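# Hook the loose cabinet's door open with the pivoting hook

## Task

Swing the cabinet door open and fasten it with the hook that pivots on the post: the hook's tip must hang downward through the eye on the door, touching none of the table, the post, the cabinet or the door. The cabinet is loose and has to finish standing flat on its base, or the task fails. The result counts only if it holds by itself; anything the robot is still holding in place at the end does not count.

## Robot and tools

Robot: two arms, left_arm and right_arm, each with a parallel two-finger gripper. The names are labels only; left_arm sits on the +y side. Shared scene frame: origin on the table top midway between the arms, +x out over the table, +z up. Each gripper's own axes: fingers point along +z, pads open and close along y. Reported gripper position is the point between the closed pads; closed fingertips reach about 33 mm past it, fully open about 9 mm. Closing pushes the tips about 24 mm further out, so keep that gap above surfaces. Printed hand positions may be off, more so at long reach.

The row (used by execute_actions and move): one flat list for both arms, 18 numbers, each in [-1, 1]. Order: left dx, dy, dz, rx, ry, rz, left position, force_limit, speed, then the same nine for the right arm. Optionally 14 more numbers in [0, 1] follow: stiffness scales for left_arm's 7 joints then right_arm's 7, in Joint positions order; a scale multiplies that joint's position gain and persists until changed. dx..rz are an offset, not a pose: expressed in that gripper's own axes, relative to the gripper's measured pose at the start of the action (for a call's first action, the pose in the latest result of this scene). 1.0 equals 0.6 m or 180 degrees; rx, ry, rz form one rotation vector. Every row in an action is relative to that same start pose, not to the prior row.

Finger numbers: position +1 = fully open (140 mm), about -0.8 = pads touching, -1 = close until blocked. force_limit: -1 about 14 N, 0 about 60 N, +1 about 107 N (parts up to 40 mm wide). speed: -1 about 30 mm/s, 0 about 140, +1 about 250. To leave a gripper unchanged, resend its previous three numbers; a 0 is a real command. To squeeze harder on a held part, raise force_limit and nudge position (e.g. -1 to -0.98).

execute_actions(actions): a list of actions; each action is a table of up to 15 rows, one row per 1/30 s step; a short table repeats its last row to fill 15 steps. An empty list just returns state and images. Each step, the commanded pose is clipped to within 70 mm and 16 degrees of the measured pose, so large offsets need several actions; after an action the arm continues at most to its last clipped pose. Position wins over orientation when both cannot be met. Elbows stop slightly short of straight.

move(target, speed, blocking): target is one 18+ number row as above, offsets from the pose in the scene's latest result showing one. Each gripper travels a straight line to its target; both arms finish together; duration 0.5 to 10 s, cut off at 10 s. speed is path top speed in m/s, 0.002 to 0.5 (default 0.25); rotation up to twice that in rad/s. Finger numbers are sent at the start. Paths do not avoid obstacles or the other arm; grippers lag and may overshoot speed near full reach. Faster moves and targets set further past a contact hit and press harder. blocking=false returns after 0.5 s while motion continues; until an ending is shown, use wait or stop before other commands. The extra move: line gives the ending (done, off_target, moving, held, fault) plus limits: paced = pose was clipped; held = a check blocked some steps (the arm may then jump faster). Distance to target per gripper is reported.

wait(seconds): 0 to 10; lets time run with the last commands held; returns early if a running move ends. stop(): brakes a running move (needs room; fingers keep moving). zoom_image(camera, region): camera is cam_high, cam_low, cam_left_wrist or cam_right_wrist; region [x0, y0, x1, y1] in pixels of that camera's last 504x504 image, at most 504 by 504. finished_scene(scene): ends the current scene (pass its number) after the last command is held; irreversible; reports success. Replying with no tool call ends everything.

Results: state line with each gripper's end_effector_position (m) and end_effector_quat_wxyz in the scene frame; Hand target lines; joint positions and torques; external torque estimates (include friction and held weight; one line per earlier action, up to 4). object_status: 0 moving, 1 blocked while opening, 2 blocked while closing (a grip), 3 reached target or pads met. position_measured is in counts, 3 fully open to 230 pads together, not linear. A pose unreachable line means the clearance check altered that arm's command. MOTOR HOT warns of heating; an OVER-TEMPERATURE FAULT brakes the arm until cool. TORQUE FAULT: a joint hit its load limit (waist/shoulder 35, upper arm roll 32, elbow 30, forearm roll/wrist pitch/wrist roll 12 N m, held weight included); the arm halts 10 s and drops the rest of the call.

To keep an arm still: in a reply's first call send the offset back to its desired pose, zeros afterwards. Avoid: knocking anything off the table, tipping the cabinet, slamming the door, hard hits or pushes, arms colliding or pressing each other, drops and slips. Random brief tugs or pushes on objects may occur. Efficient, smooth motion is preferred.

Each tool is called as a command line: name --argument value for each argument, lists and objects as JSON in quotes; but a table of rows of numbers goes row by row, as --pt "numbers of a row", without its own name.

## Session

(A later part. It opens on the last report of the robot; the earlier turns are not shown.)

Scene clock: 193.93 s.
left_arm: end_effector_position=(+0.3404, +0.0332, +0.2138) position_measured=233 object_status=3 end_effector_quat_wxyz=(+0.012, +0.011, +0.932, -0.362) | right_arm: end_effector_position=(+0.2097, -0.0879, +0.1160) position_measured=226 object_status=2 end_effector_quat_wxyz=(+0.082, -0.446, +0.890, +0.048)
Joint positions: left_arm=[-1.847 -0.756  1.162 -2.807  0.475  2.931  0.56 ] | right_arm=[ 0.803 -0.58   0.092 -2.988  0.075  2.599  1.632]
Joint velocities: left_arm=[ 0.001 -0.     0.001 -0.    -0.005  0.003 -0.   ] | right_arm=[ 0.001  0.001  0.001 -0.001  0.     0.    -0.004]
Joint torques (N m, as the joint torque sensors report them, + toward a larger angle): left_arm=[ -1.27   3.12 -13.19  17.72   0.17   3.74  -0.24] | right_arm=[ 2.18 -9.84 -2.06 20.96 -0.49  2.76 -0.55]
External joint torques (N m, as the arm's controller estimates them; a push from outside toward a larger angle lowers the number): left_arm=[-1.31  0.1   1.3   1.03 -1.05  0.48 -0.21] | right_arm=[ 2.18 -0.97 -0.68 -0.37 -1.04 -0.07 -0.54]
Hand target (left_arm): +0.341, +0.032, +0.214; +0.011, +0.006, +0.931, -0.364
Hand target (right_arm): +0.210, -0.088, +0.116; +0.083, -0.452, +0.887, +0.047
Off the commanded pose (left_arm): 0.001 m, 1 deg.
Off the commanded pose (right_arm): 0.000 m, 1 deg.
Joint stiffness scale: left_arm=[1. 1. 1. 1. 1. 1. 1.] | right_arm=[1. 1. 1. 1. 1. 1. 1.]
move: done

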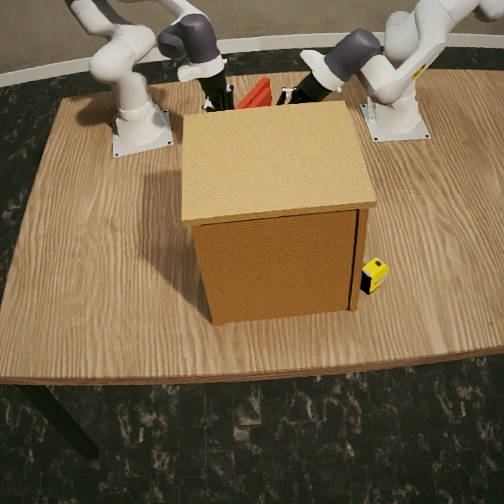

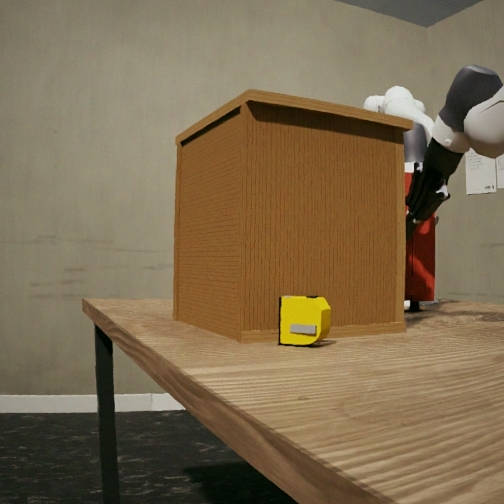

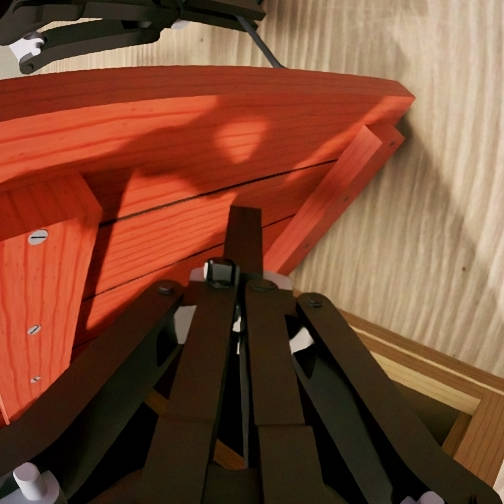

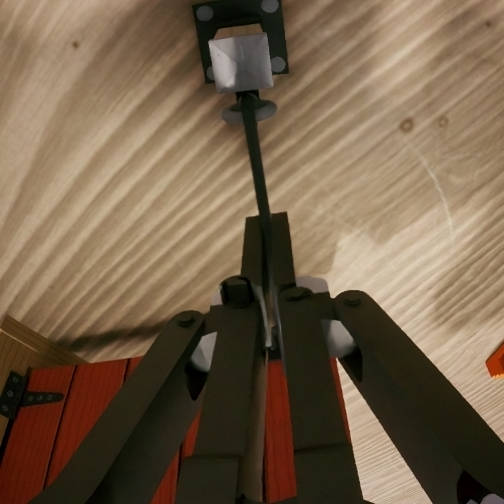

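move --target '[0,-0.004,0.004,0,0,0,-1,0,0, 0,0.004,0,-0.003,0,-0.014,-1,-0.3,-0.7]' --speed 0.02

move --target '[0,0.05,-0.047,0,0,0,-1,0,0, -0.004,0,0.0215,0,0.061,0,-1,-0.3,-0.7]' --speed 0.05

zoom_image --camera "cam_right_wrist" --region '[210, 290, 350, 430]'

Scene clock: 209.97 s.
left_arm: end_effector_position=(+0.3395, +0.0305, +0.2131) position_measured=233 object_status=3 end_effector_quat_wxyz=(+0.013, +0.014, +0.932, -0.361) | right_arm: end_effector_position=(+0.2081, -0.0868, +0.1162) position_measured=226 object_status=2 end_effector_quat_wxyz=(+0.081, -0.460, +0.883, +0.051)
Joint positions: left_arm=[-1.858 -0.748  1.164 -2.803  0.474  2.935  0.56 ] | right_arm=[ 0.821 -0.58   0.07  -2.988  0.072  2.599  1.602]
Joint velocities: left_arm=[-0.     0.001  0.003 -0.     0.     0.002  0.001] | right_arm=[ 0.004  0.    -0.003 -0.001 -0.002 -0.    -0.012]
Joint torques (N m, as the joint torque sensors report them, + toward a larger angle): left_arm=[ -1.1    2.94 -13.03  17.01   0.4    3.89  -0.18] | right_arm=[ 2.74 -9.72 -1.84 21.36 -0.23  2.77 -0.46]
External joint torques (N m, as the arm's controller estimates them; a push from outside toward a larger angle lowers the number): left_arm=[-1.19  0.02  1.34  0.25 -0.8   0.63 -0.15] | right_arm=[ 2.75 -0.76 -0.65 -0.01 -0.78 -0.06 -0.45]
Hand target (left_arm): +0.340, +0.030, +0.214; +0.012, +0.011, +0.932, -0.362
Hand target (right_arm): +0.208, -0.086, +0.116; +0.081, -0.466, +0.880, +0.050
Off the commanded pose (left_arm): 0.001 m, 0 deg.
Off the commanded pose (right_arm): 0.001 m, 1 deg.
Joint stiffness scale: left_arm=[1. 1. 1. 1. 1. 1. 1.] | right_arm=[1. 1. 1. 1. 1. 1. 1.]
move: done

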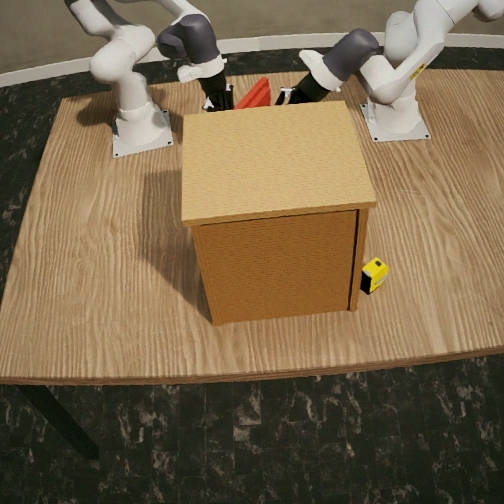

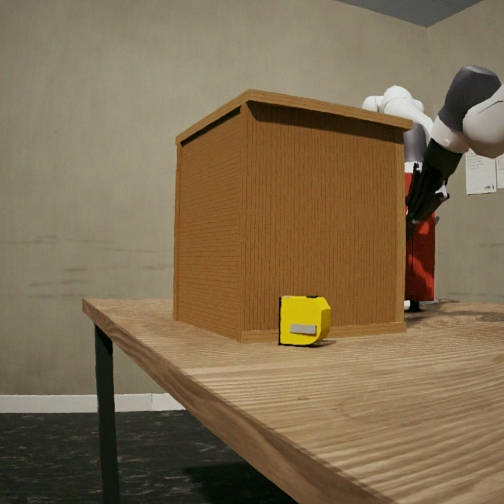

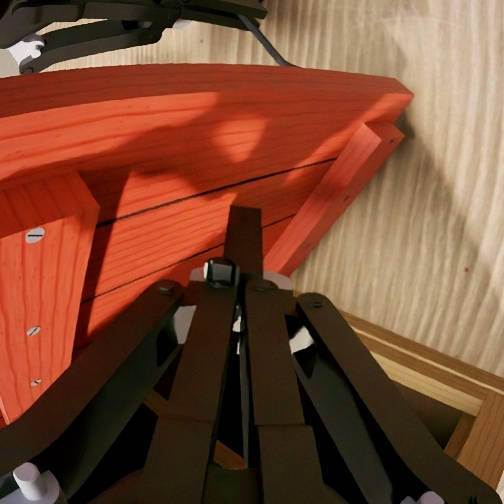

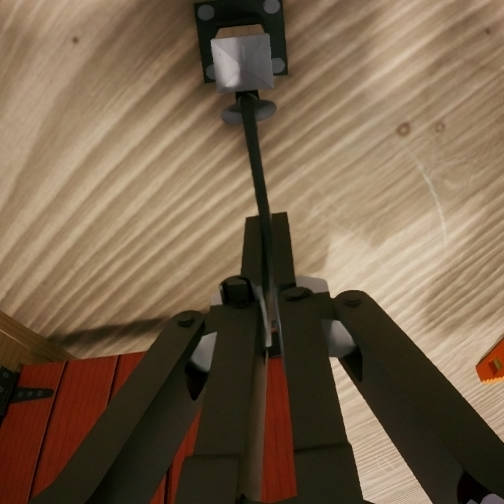

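Scene clock: 212.17 s.
left_arm: end_effector_position=(+0.3419, +0.0711, +0.2154) position_measured=233 object_status=3 end_effector_quat_wxyz=(+0.011, +0.008, +0.932, -0.363) | right_arm: end_effector_position=(+0.2116, -0.0816, +0.1041) position_measured=226 object_status=2 end_effector_quat_wxyz=(-0.001, -0.461, +0.887, +0.007)
Joint positions: left_arm=[-1.702 -0.869  1.134 -2.866  0.527  2.843  0.588] | right_arm=[ 0.804 -0.37   0.066 -2.794  0.057  2.431  1.6  ]
Joint velocities: left_arm=[ 0.001 -0.006 -0.001 -0.003  0.011 -0.016  0.006] | right_arm=[ 0.002  0.005 -0.     0.007 -0.001 -0.009 -0.   ]
Joint torques (N m, as the joint torque sensors report them, + toward a larger angle): left_arm=[  1.64   3.16 -16.23  15.28   2.22   2.91   0.29] | right_arm=[  1.62 -15.64  -1.26  21.61   0.23   1.51  -0.16]
External joint torques (N m, as the arm's controller estimates them; a push from outside toward a larger angle lowers the number): left_arm=[ 1.64 -0.98 -1.25 -0.59  1.02 -0.32  0.32] | right_arm=[ 1.55 -0.17 -0.48  0.93 -0.3  -0.89 -0.17]
Hand target (left_arm): +0.341, +0.072, +0.214; +0.013, +0.014, +0.932, -0.361
Hand target (right_arm): +0.211, -0.083, +0.104; -0.004, -0.463, +0.886, +0.006
Off the commanded pose (left_arm): 0.002 m, 1 deg.
Off the commanded pose (right_arm): 0.002 m, 0 deg.
Joint stiffness scale: left_arm=[1. 1. 1. 1. 1. 1. 1.] | right_arm=[1. 1. 1. 1. 1. 1. 1.]
move: done

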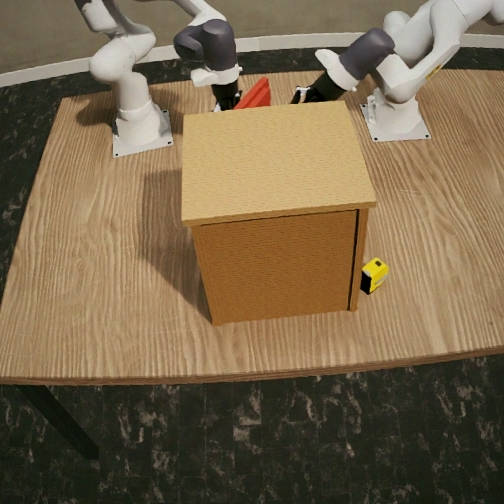

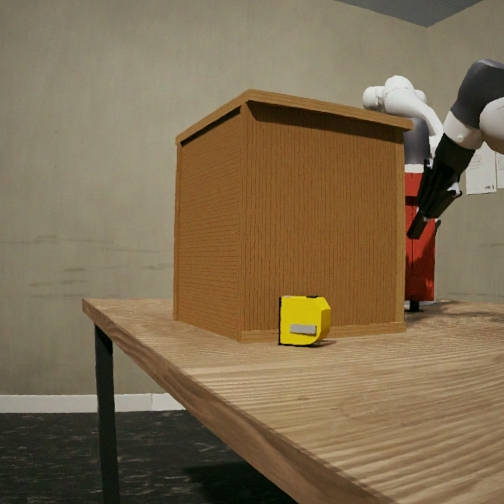

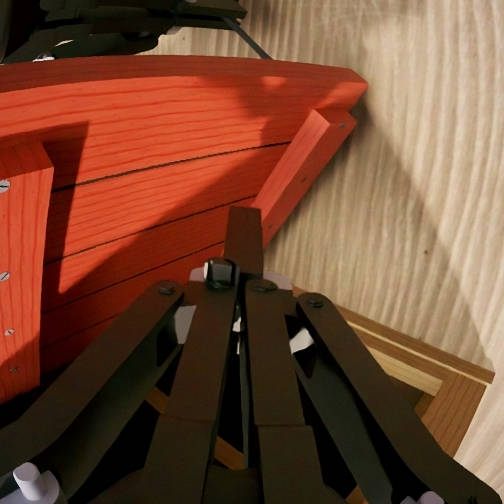

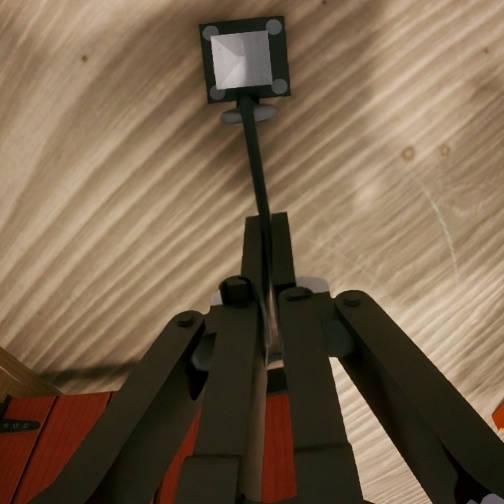

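Region (210, 290, 350, 430) of cam_right_wrist's 504x504 image, scaled by 3.600, with more detail than that image has.

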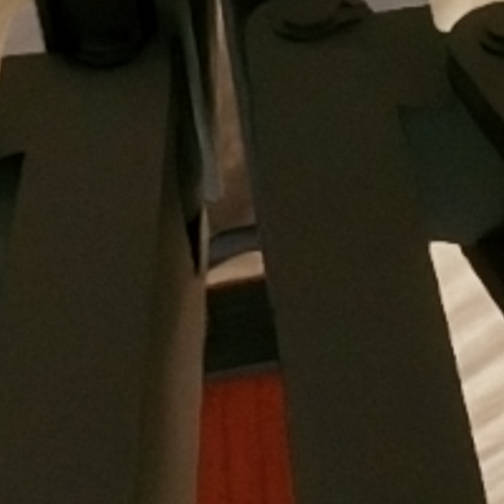

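move --target '[0,-0.0425,0.04,0,0,0,-1,0,0, 0.0025,0,-0.009,0,-0.024,0,-1,-0.3,-0.7]' --speed 0.04

zoom_image --camera "cam_right_wrist" --region '[210, 290, 350, 430]'

move --target '[0,-0.029,0.027,0,0,0,-1,0,0, 0,0,0,0,0,0,-1,-0.3,-0.7]' --speed 0.01

zoom_image --camera "cam_right_wrist" --region '[210, 290, 350, 430]'

Scene clock: 252.57 s.
left_arm: end_effector_position=(+0.3401, +0.0366, +0.2136) position_measured=233 object_status=3 end_effector_quat_wxyz=(+0.013, +0.014, +0.932, -0.361) | right_arm: end_effector_position=(+0.2108, -0.0837, +0.1091) position_measured=226 object_status=2 end_effector_quat_wxyz=(+0.031, -0.462, +0.886, +0.024)
Joint positions: left_arm=[-1.835 -0.767  1.159 -2.812  0.485  2.921  0.564] | right_arm=[ 0.81  -0.45   0.066 -2.869  0.06   2.496  1.6  ]
Joint velocities: left_arm=[-0.001  0.004 -0.001  0.001 -0.012  0.014 -0.005] | right_arm=[ 0.001 -0.001  0.001 -0.002 -0.     0.002  0.001]
Joint torques (N m, as the joint torque sensors report them, + toward a larger angle): left_arm=[ -1.4    3.11 -13.28  16.94   0.08   3.8   -0.32] | right_arm=[  0.59 -16.21  -0.38  19.49   0.92   2.86  -0.02]
External joint torques (N m, as the arm's controller estimates them; a push from outside toward a larger angle lowers the number): left_arm=[-1.41  0.    1.33  0.32 -1.14  0.54 -0.28] | right_arm=[ 0.56 -3.24  0.57 -1.58  0.38  0.25 -0.02]
Hand target (left_arm): +0.341, +0.036, +0.214; +0.011, +0.008, +0.932, -0.363
Hand target (right_arm): +0.211, -0.083, +0.110; +0.032, -0.461, +0.887, +0.025
Off the commanded pose (left_arm): 0.002 m, 1 deg.
Off the commanded pose (right_arm): 0.001 m, 0 deg.
Joint stiffness scale: left_arm=[1. 1. 1. 1. 1. 1. 1.] | right_arm=[1. 1. 1. 1. 1. 1. 1.]
move: done

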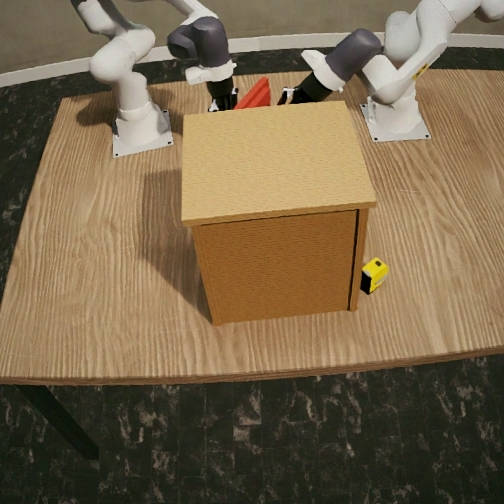

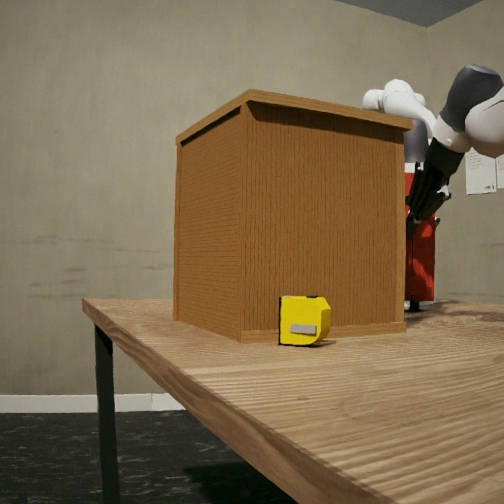

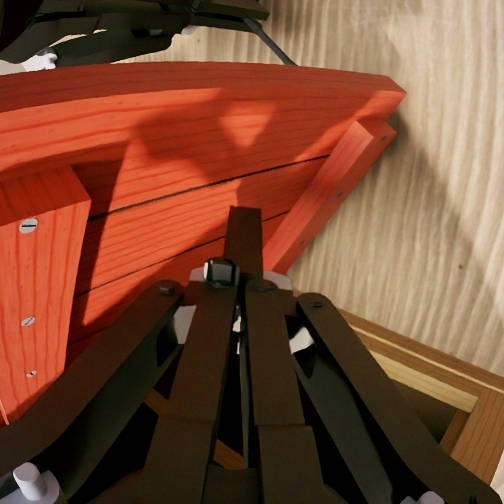

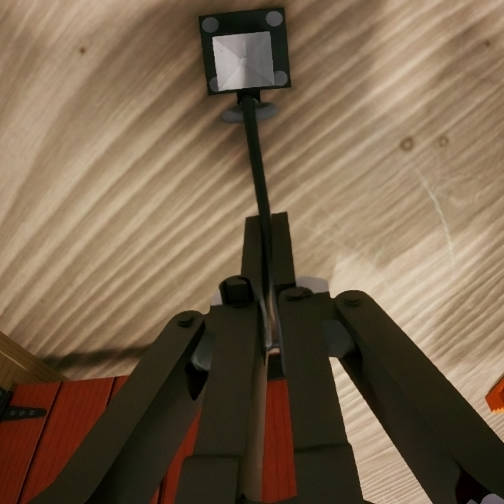

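Region (210, 290, 350, 430) of cam_right_wrist's 504x504 image, scaled by 3.600, with more detail than that image has.

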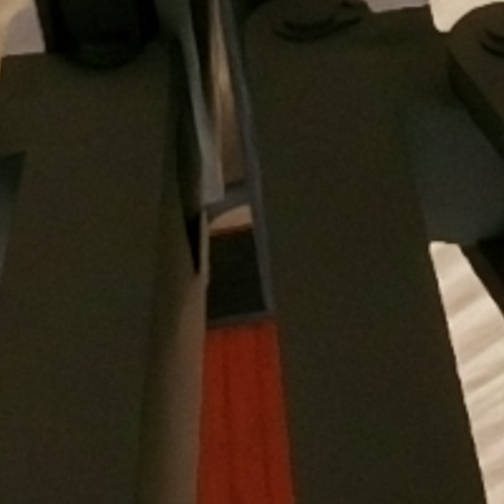

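Scene clock: 255.17 s.
left_arm: end_effector_position=(+0.3383, +0.0135, +0.2123) position_measured=233 object_status=3 end_effector_quat_wxyz=(+0.014, +0.019, +0.933, -0.360) | right_arm: end_effector_position=(+0.2108, -0.0837, +0.1091) position_measured=226 object_status=2 end_effector_quat_wxyz=(+0.031, -0.462, +0.886, +0.024)
Joint positions: left_arm=[-1.928 -0.703  1.185 -2.772  0.45   2.963  0.556] | right_arm=[ 0.81  -0.45   0.066 -2.869  0.06   2.496  1.6  ]
Joint velocities: left_arm=[-0.001  0.002  0.002  0.001 -0.008  0.008  0.   ] | right_arm=[ 0.    -0.001  0.001  0.001  0.001 -0.001 -0.   ]
Joint torques (N m, as the joint torque sensors report them, + toward a larger angle): left_arm=[ -0.72   2.77 -13.07  17.97   0.11   3.82  -0.24] | right_arm=[  1.4  -14.43  -0.56  21.04   0.42   2.38  -0.13]
External joint torques (N m, as the arm's controller estimates them; a push from outside toward a larger angle lowers the number): left_arm=[-0.75  0.05  1.17  0.93 -1.11  0.55 -0.2 ] | right_arm=[ 1.42 -1.45  0.44 -0.04 -0.12 -0.23 -0.13]
Hand target (left_arm): +0.339, +0.013, +0.213; +0.012, +0.014, +0.932, -0.361
Hand target (right_arm): +0.211, -0.084, +0.109; +0.031, -0.462, +0.886, +0.024
Off the commanded pose (left_arm): 0.002 m, 1 deg.
Off the commanded pose (right_arm): 0.000 m, 0 deg.
Joint stiffness scale: left_arm=[1. 1. 1. 1. 1. 1. 1.] | right_arm=[1. 1. 1. 1. 1. 1. 1.]
move: done

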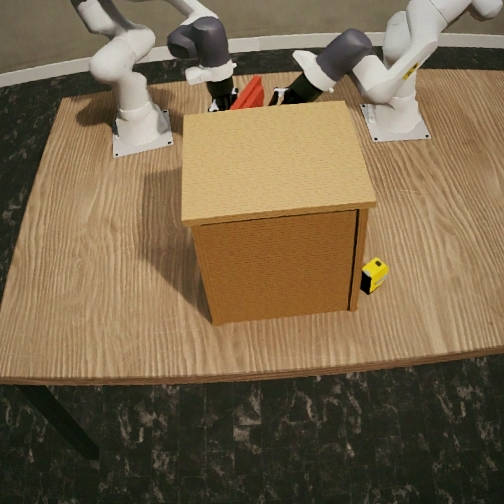

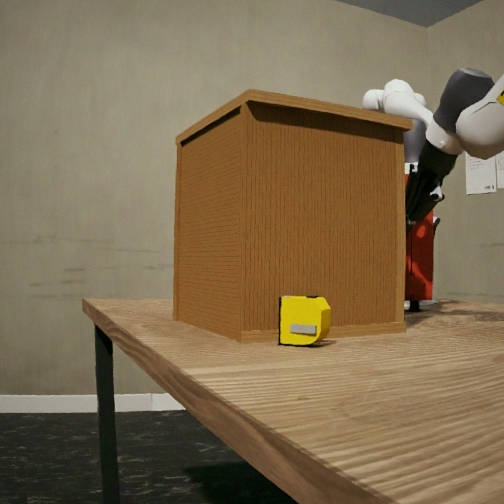

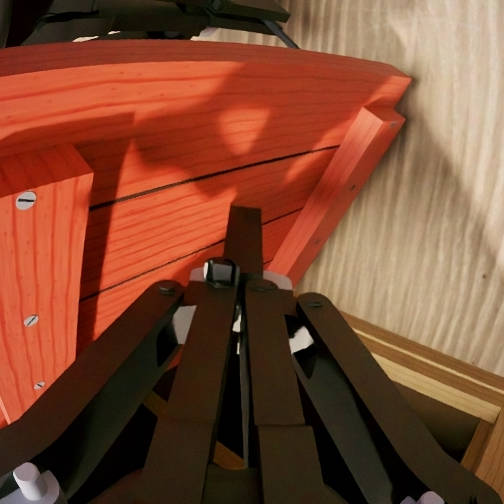

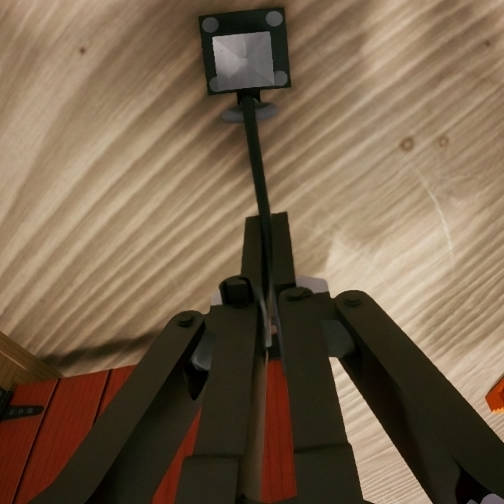

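Region (210, 290, 350, 430) of cam_right_wrist's 504x504 image, scaled by 3.600, with more detail than that image has.

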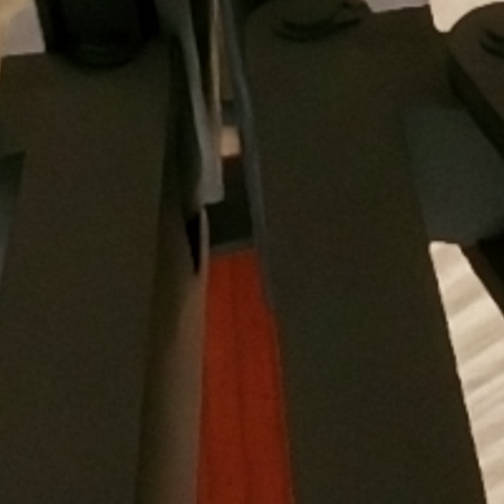

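move --target '[0,-0.0085,0.008,0,0,0,-1,0,0, 0,0,0,0,0,0,-1,-0.3,-0.7]' --speed 0.007

move --target '[0,0.06,-0.056,0,0,0,-1,0,0, -0.0036,0,0.0185,0,0.052,0,-1,-0.3,-0.7]' --speed 0.04

zoom_image --camera "cam_right_wrist" --region '[210, 290, 350, 430]'

Scene clock: 279.93 s.
left_arm: end_effector_position=(+0.3370, +0.0072, +0.2115) position_measured=233 object_status=3 end_effector_quat_wxyz=(+0.015, +0.024, +0.933, -0.359) | right_arm: end_effector_position=(+0.2108, -0.0837, +0.1091) position_measured=226 object_status=2 end_effector_quat_wxyz=(+0.031, -0.462, +0.886, +0.024)
Joint positions: left_arm=[-1.955 -0.687  1.194 -2.761  0.445  2.971  0.556] | right_arm=[ 0.81  -0.45   0.066 -2.869  0.06   2.496  1.6  ]
Joint velocities: left_arm=[-0.003  0.002  0.002  0.004 -0.004  0.004  0.001] | right_arm=[-0.     0.    -0.002 -0.001 -0.    -0.001 -0.001]
Joint torques (N m, as the joint torque sensors report them, + toward a larger angle): left_arm=[ -0.7    3.05 -12.66  17.61   0.17   3.84  -0.31] | right_arm=[  0.79 -14.39  -0.9   20.76   0.4    2.33  -0.17]
External joint torques (N m, as the arm's controller estimates them; a push from outside toward a larger angle lowers the number): left_arm=[-0.68  0.39  1.54  0.38 -1.04  0.55 -0.27] | right_arm=[ 0.79 -1.5   0.08 -0.21 -0.14 -0.25 -0.17]
Hand target (left_arm): +0.338, +0.006, +0.212; +0.014, +0.019, +0.933, -0.360
Hand target (right_arm): +0.211, -0.084, +0.109; +0.031, -0.462, +0.886, +0.024
Off the commanded pose (left_arm): 0.001 m, 1 deg.
Off the commanded pose (right_arm): 0.000 m, 0 deg.
Joint stiffness scale: left_arm=[1. 1. 1. 1. 1. 1. 1.] | right_arm=[1. 1. 1. 1. 1. 1. 1.]
move: done

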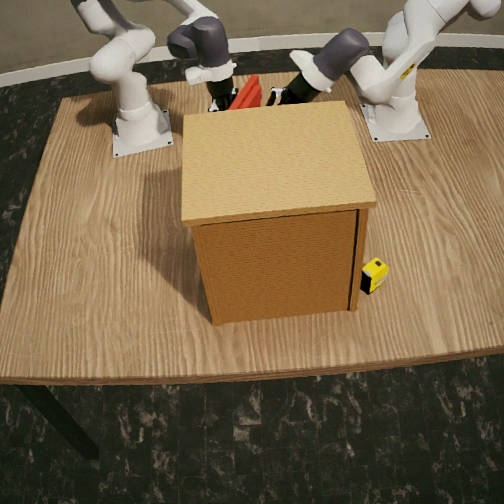

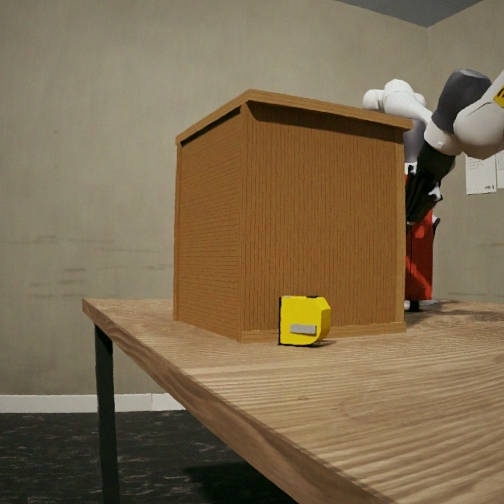

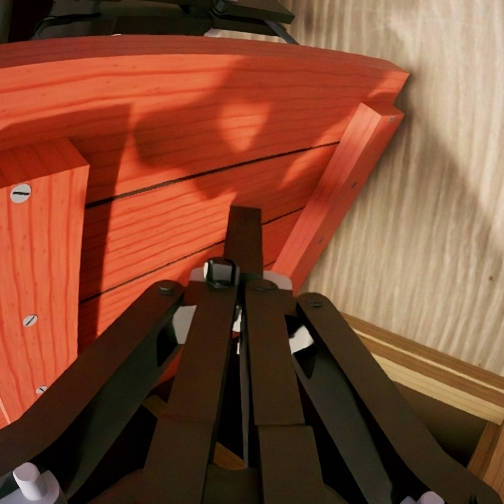

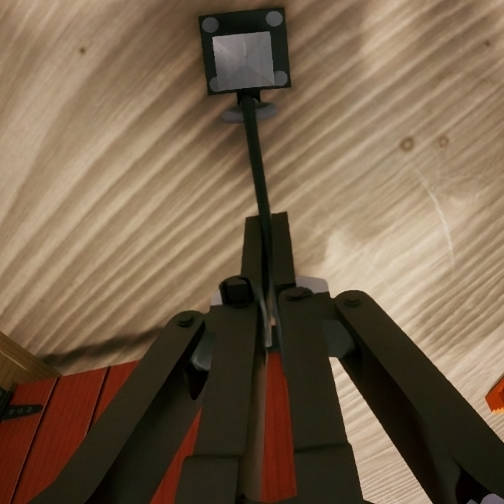

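Scene clock: 282.27 s.
left_arm: end_effector_position=(+0.3405, +0.0559, +0.2141) position_measured=233 object_status=3 end_effector_quat_wxyz=(+0.014, +0.017, +0.932, -0.361) | right_arm: end_effector_position=(+0.2133, -0.0804, +0.1063) position_measured=226 object_status=2 end_effector_quat_wxyz=(-0.039, -0.461, +0.886, -0.013)
Joint positions: left_arm=[-1.762 -0.823  1.143 -2.841  0.514  2.874  0.586] | right_arm=[ 0.796 -0.294  0.065 -2.696  0.05   2.322  1.6  ]
Joint velocities: left_arm=[ 0.001 -0.006 -0.    -0.001  0.011 -0.015  0.006] | right_arm=[ 0.     0.003  0.     0.004  0.001 -0.005  0.   ]
Joint torques (N m, as the joint torque sensors report them, + toward a larger angle): left_arm=[  1.63   1.95 -16.24  14.83   2.19   2.79   0.34] | right_arm=[ 1.38 -7.13  0.31 16.87  0.22  4.96 -0.16]
External joint torques (N m, as the arm's controller estimates them; a push from outside toward a larger angle lowers the number): left_arm=[ 1.62 -1.71 -1.43 -1.44  1.   -0.46  0.37] | right_arm=[ 1.37 11.15  1.02 -4.   -0.34  2.75 -0.16]
Hand target (left_arm): +0.339, +0.057, +0.213; +0.016, +0.024, +0.933, -0.359
Hand target (right_arm): +0.212, -0.081, +0.098; -0.041, -0.463, +0.886, -0.015
Off the commanded pose (left_arm): 0.003 m, 1 deg.
Off the commanded pose (right_arm): 0.008 m, 0 deg.
Joint stiffness scale: left_arm=[1. 1. 1. 1. 1. 1. 1.] | right_arm=[1. 1. 1. 1. 1. 1. 1.]
move: off_target (right_arm)

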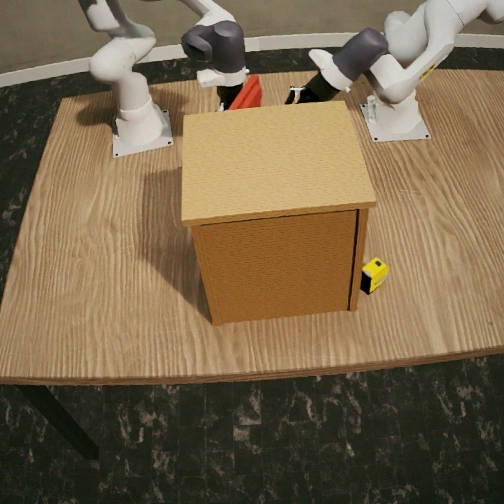

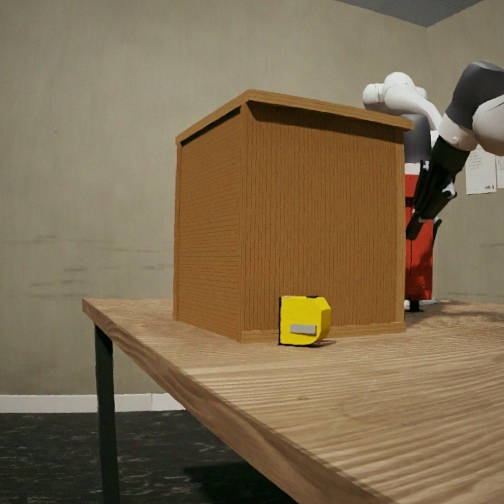

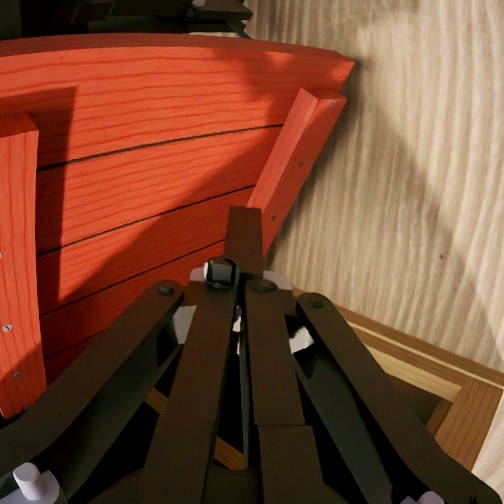

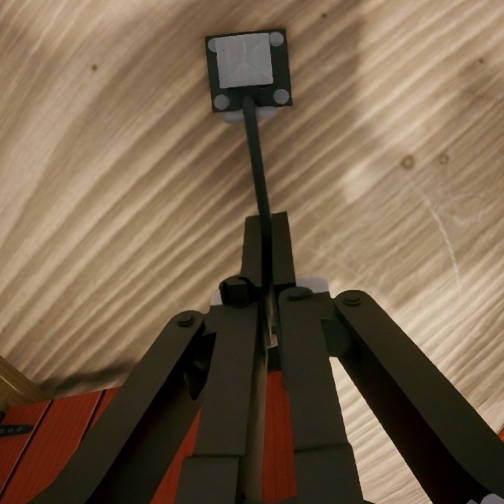

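Region (210, 290, 350, 430) of cam_right_wrist's 504x504 image, scaled by 3.600, with more detail than that image has.

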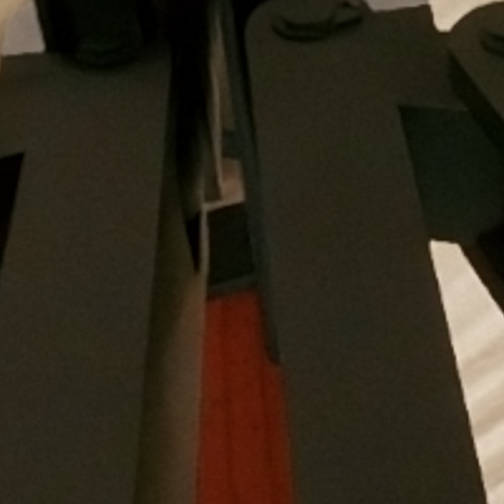

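move --target '[0,0,0,0,0,0,-1,0,0, 0.002,0,-0.008,0,-0.015,0,-1,-0.3,-0.7]' --speed 0.04

move --target '[0,0,0,0,0,0,-1,0,0, 0,-0.009,0,0,0,0.026,-1,-0.3,-0.7]' --speed 0.04

zoom_image --camera "cam_right_wrist" --region '[210, 290, 350, 430]'

Scene clock: 297.93 s.
left_arm: end_effector_position=(+0.3400, +0.0562, +0.2136) position_measured=233 object_status=3 end_effector_quat_wxyz=(+0.014, +0.019, +0.933, -0.360) | right_arm: end_effector_position=(+0.2126, -0.0823, +0.1103) position_measured=226 object_status=2 end_effector_quat_wxyz=(-0.020, -0.462, +0.887, -0.004)
Joint positions: left_arm=[-1.762 -0.823  1.143 -2.842  0.515  2.872  0.587] | right_arm=[ 0.799 -0.346  0.065 -2.742  0.051  2.357  1.6  ]
Joint velocities: left_arm=[ 0.    -0.     0.     0.     0.    -0.001  0.   ] | right_arm=[ 0.001 -0.006  0.001 -0.008 -0.     0.009  0.001]
Joint torques (N m, as the joint torque sensors report them, + toward a larger angle): left_arm=[  0.71   3.46 -14.87  15.58   0.94   3.69  -0.09] | right_arm=[  1.5  -19.88  -0.85  20.79   0.79   2.27  -0.12]
External joint torques (N m, as the arm's controller estimates them; a push from outside toward a larger angle lowers the number): left_arm=[ 0.68 -0.19 -0.05 -0.67 -0.25  0.44 -0.05] | right_arm=[ 1.48 -3.38 -0.05 -0.25  0.23 -0.06 -0.12]
Hand target (left_arm): +0.340, +0.056, +0.214; +0.014, +0.017, +0.932, -0.361
Hand target (right_arm): +0.213, -0.081, +0.111; -0.018, -0.461, +0.887, -0.002
Off the commanded pose (left_arm): 0.001 m, 0 deg.
Off the commanded pose (right_arm): 0.002 m, 0 deg.
Joint stiffness scale: left_arm=[1. 1. 1. 1. 1. 1. 1.] | right_arm=[1. 1. 1. 1. 1. 1. 1.]
move: done

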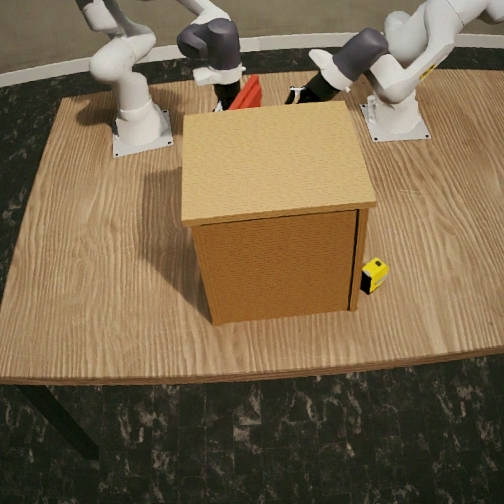

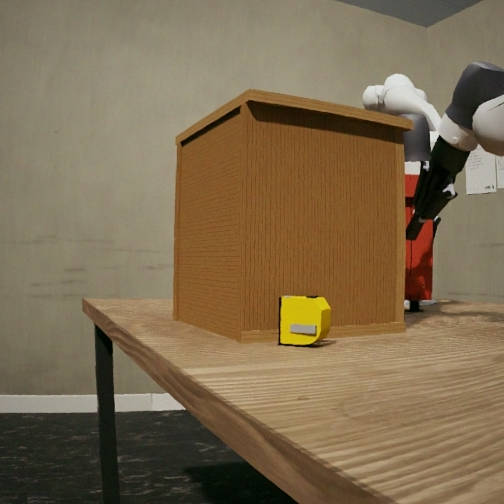

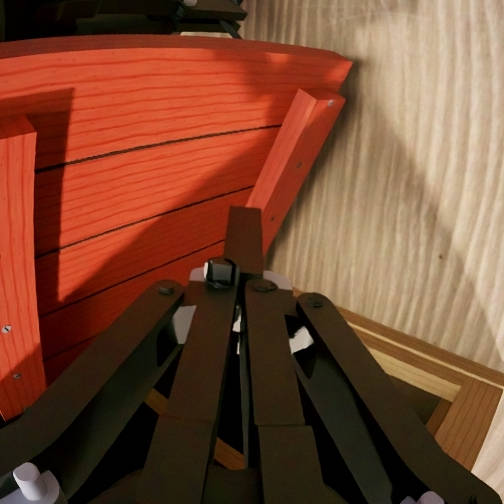

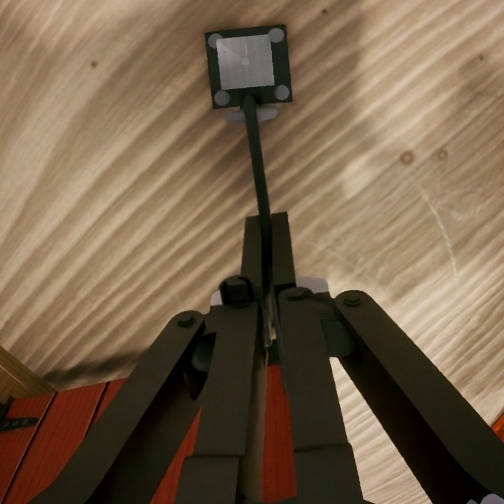

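Scene clock: 299.23 s.
left_arm: end_effector_position=(+0.3400, +0.0562, +0.2136) position_measured=233 object_status=3 end_effector_quat_wxyz=(+0.014, +0.019, +0.933, -0.360) | right_arm: end_effector_position=(+0.2162, -0.0849, +0.1099) position_measured=226 object_status=2 end_effector_quat_wxyz=(-0.020, -0.431, +0.902, -0.005)
Joint positions: left_arm=[-1.762 -0.823  1.143 -2.842  0.515  2.872  0.587] | right_arm=[ 0.779 -0.346  0.074 -2.742  0.055  2.357  1.653]
Joint velocities: left_arm=[ 0.    -0.     0.001  0.001  0.    -0.001  0.001] | right_arm=[-0.007  0.     0.001 -0.001 -0.    -0.001  0.022]
Joint torques (N m, as the joint torque sensors report them, + toward a larger angle): left_arm=[  0.27   3.19 -14.73  15.72   1.18   3.36  -0.04] | right_arm=[ -0.99 -18.49  -0.51  21.28   0.52   2.01   0.05]
External joint torques (N m, as the arm's controller estimates them; a push from outside toward a larger angle lowers the number): left_arm=[ 0.26 -0.49  0.05 -0.45 -0.01  0.13 -0.01] | right_arm=[-0.95 -2.02  0.43  0.35 -0.04 -0.29  0.05]
Hand target (left_arm): +0.340, +0.056, +0.214; +0.014, +0.019, +0.933, -0.360
Hand target (right_arm): +0.217, -0.085, +0.110; -0.020, -0.425, +0.905, -0.005
Off the commanded pose (left_arm): 0.000 m, 0 deg.
Off the commanded pose (right_arm): 0.001 m, 1 deg.
Joint stiffness scale: left_arm=[1. 1. 1. 1. 1. 1. 1.] | right_arm=[1. 1. 1. 1. 1. 1. 1.]
move: done

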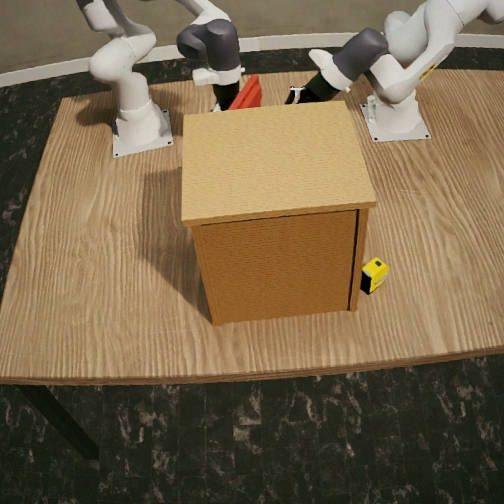

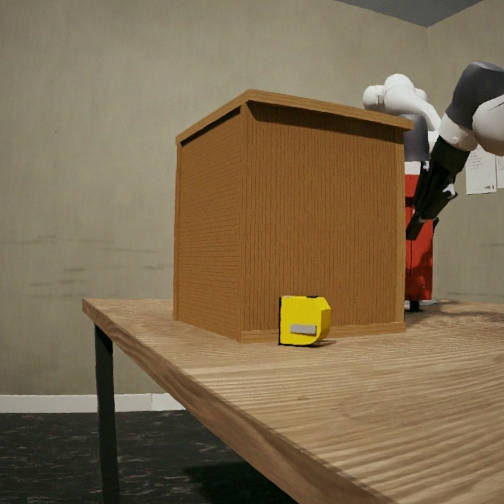

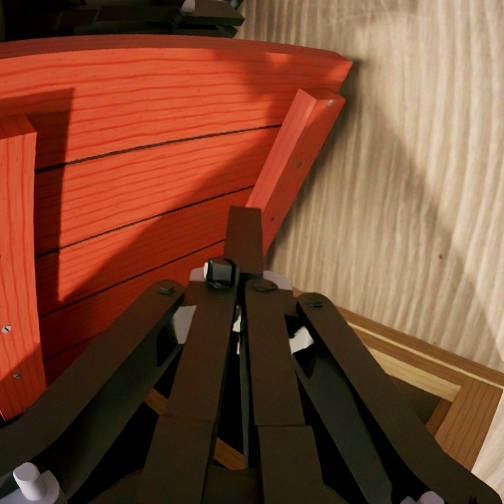

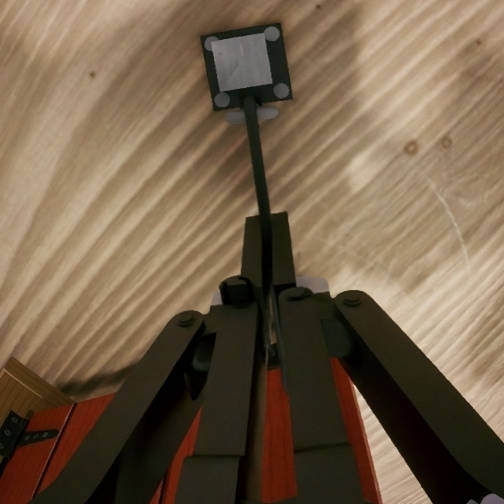

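Region (210, 290, 350, 430) of cam_right_wrist's 504x504 image, scaled by 3.600, with more detail than that image has.

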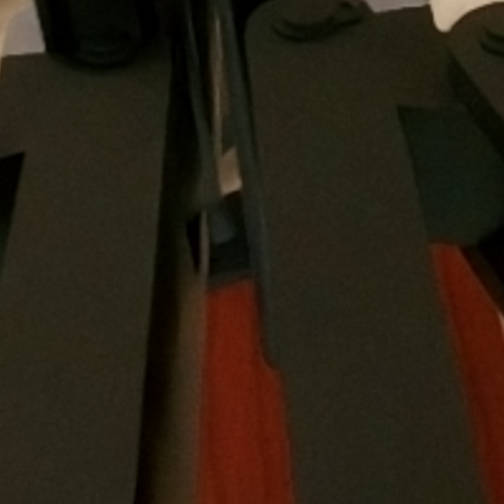

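move --target '[0,0,0,0,0,0,-1,0,0, 0,0.001,0.015,0,0.01,-0.004,-1,-0.3,-0.7]' --speed 0.012

zoom_image --camera "cam_right_wrist" --region '[210, 290, 350, 430]'

Scene clock: 311.57 s.
left_arm: end_effector_position=(+0.3400, +0.0562, +0.2136) position_measured=233 object_status=3 end_effector_quat_wxyz=(+0.014, +0.019, +0.933, -0.360) | right_arm: end_effector_position=(+0.2167, -0.0827, +0.1027) position_measured=226 object_status=2 end_effector_quat_wxyz=(-0.031, -0.433, +0.901, -0.010)
Joint positions: left_arm=[-1.762 -0.823  1.143 -2.842  0.515  2.872  0.587] | right_arm=[ 0.778 -0.302  0.074 -2.719  0.055  2.354  1.65 ]
Joint velocities: left_arm=[-0.001 -0.001  0.001  0.     0.    -0.001  0.   ] | right_arm=[ 0.     0.    -0.     0.     0.001 -0.002 -0.003]
Joint torques (N m, as the joint torque sensors report them, + toward a larger angle): left_arm=[  1.09   2.92 -14.81  15.99   1.18   3.3    0.01] | right_arm=[  2.01 -16.75  -1.53  19.97   0.26   1.62  -0.52]
External joint torques (N m, as the arm's controller estimates them; a push from outside toward a larger angle lowers the number): left_arm=[ 1.12 -0.73  0.03 -0.2  -0.02  0.05  0.04] | right_arm=[ 2.02  1.04 -0.74 -0.69 -0.29 -0.63 -0.52]
Hand target (left_arm): +0.340, +0.056, +0.214; +0.014, +0.019, +0.933, -0.360
Hand target (right_arm): +0.215, -0.085, +0.101; -0.035, -0.437, +0.899, -0.012
Off the commanded pose (left_arm): 0.000 m, 0 deg.
Off the commanded pose (right_arm): 0.003 m, 1 deg.
Joint stiffness scale: left_arm=[1. 1. 1. 1. 1. 1. 1.] | right_arm=[1. 1. 1. 1. 1. 1. 1.]
move: done

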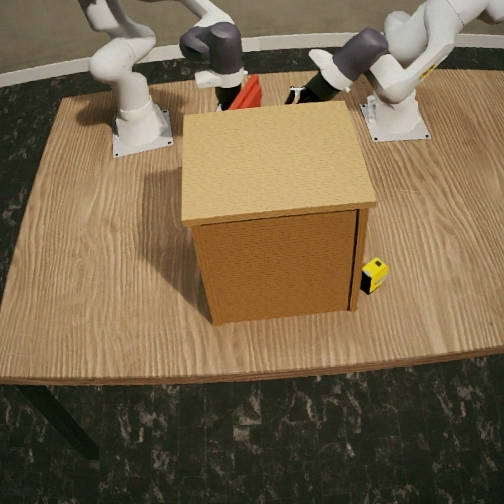

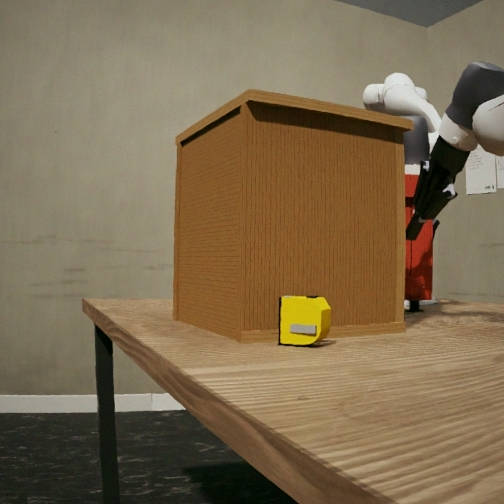

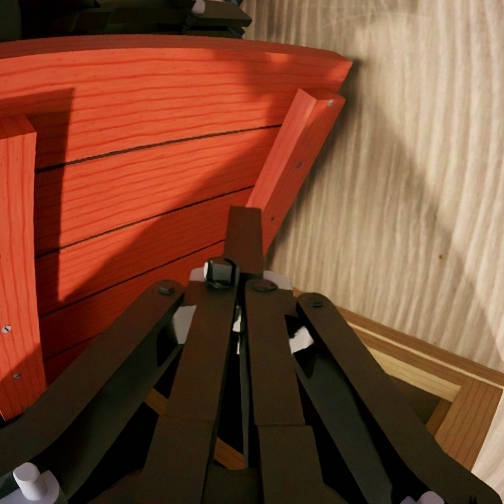

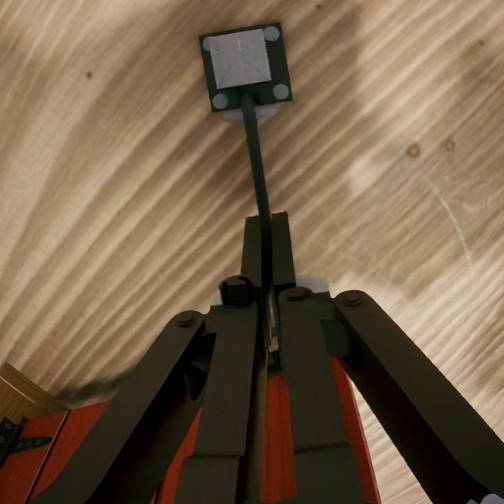

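Region (210, 290, 350, 430) of cam_right_wrist's 504x504 image, scaled by 3.600, with more detail than that image has.

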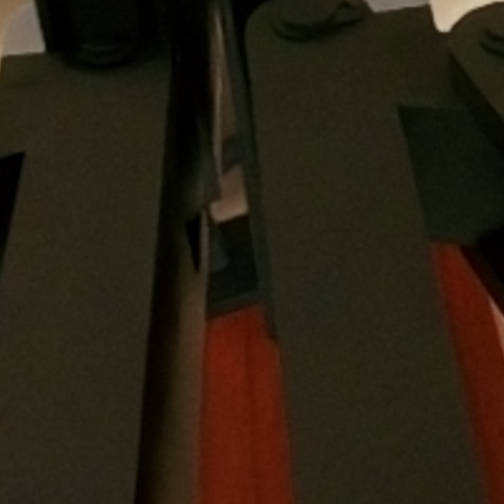

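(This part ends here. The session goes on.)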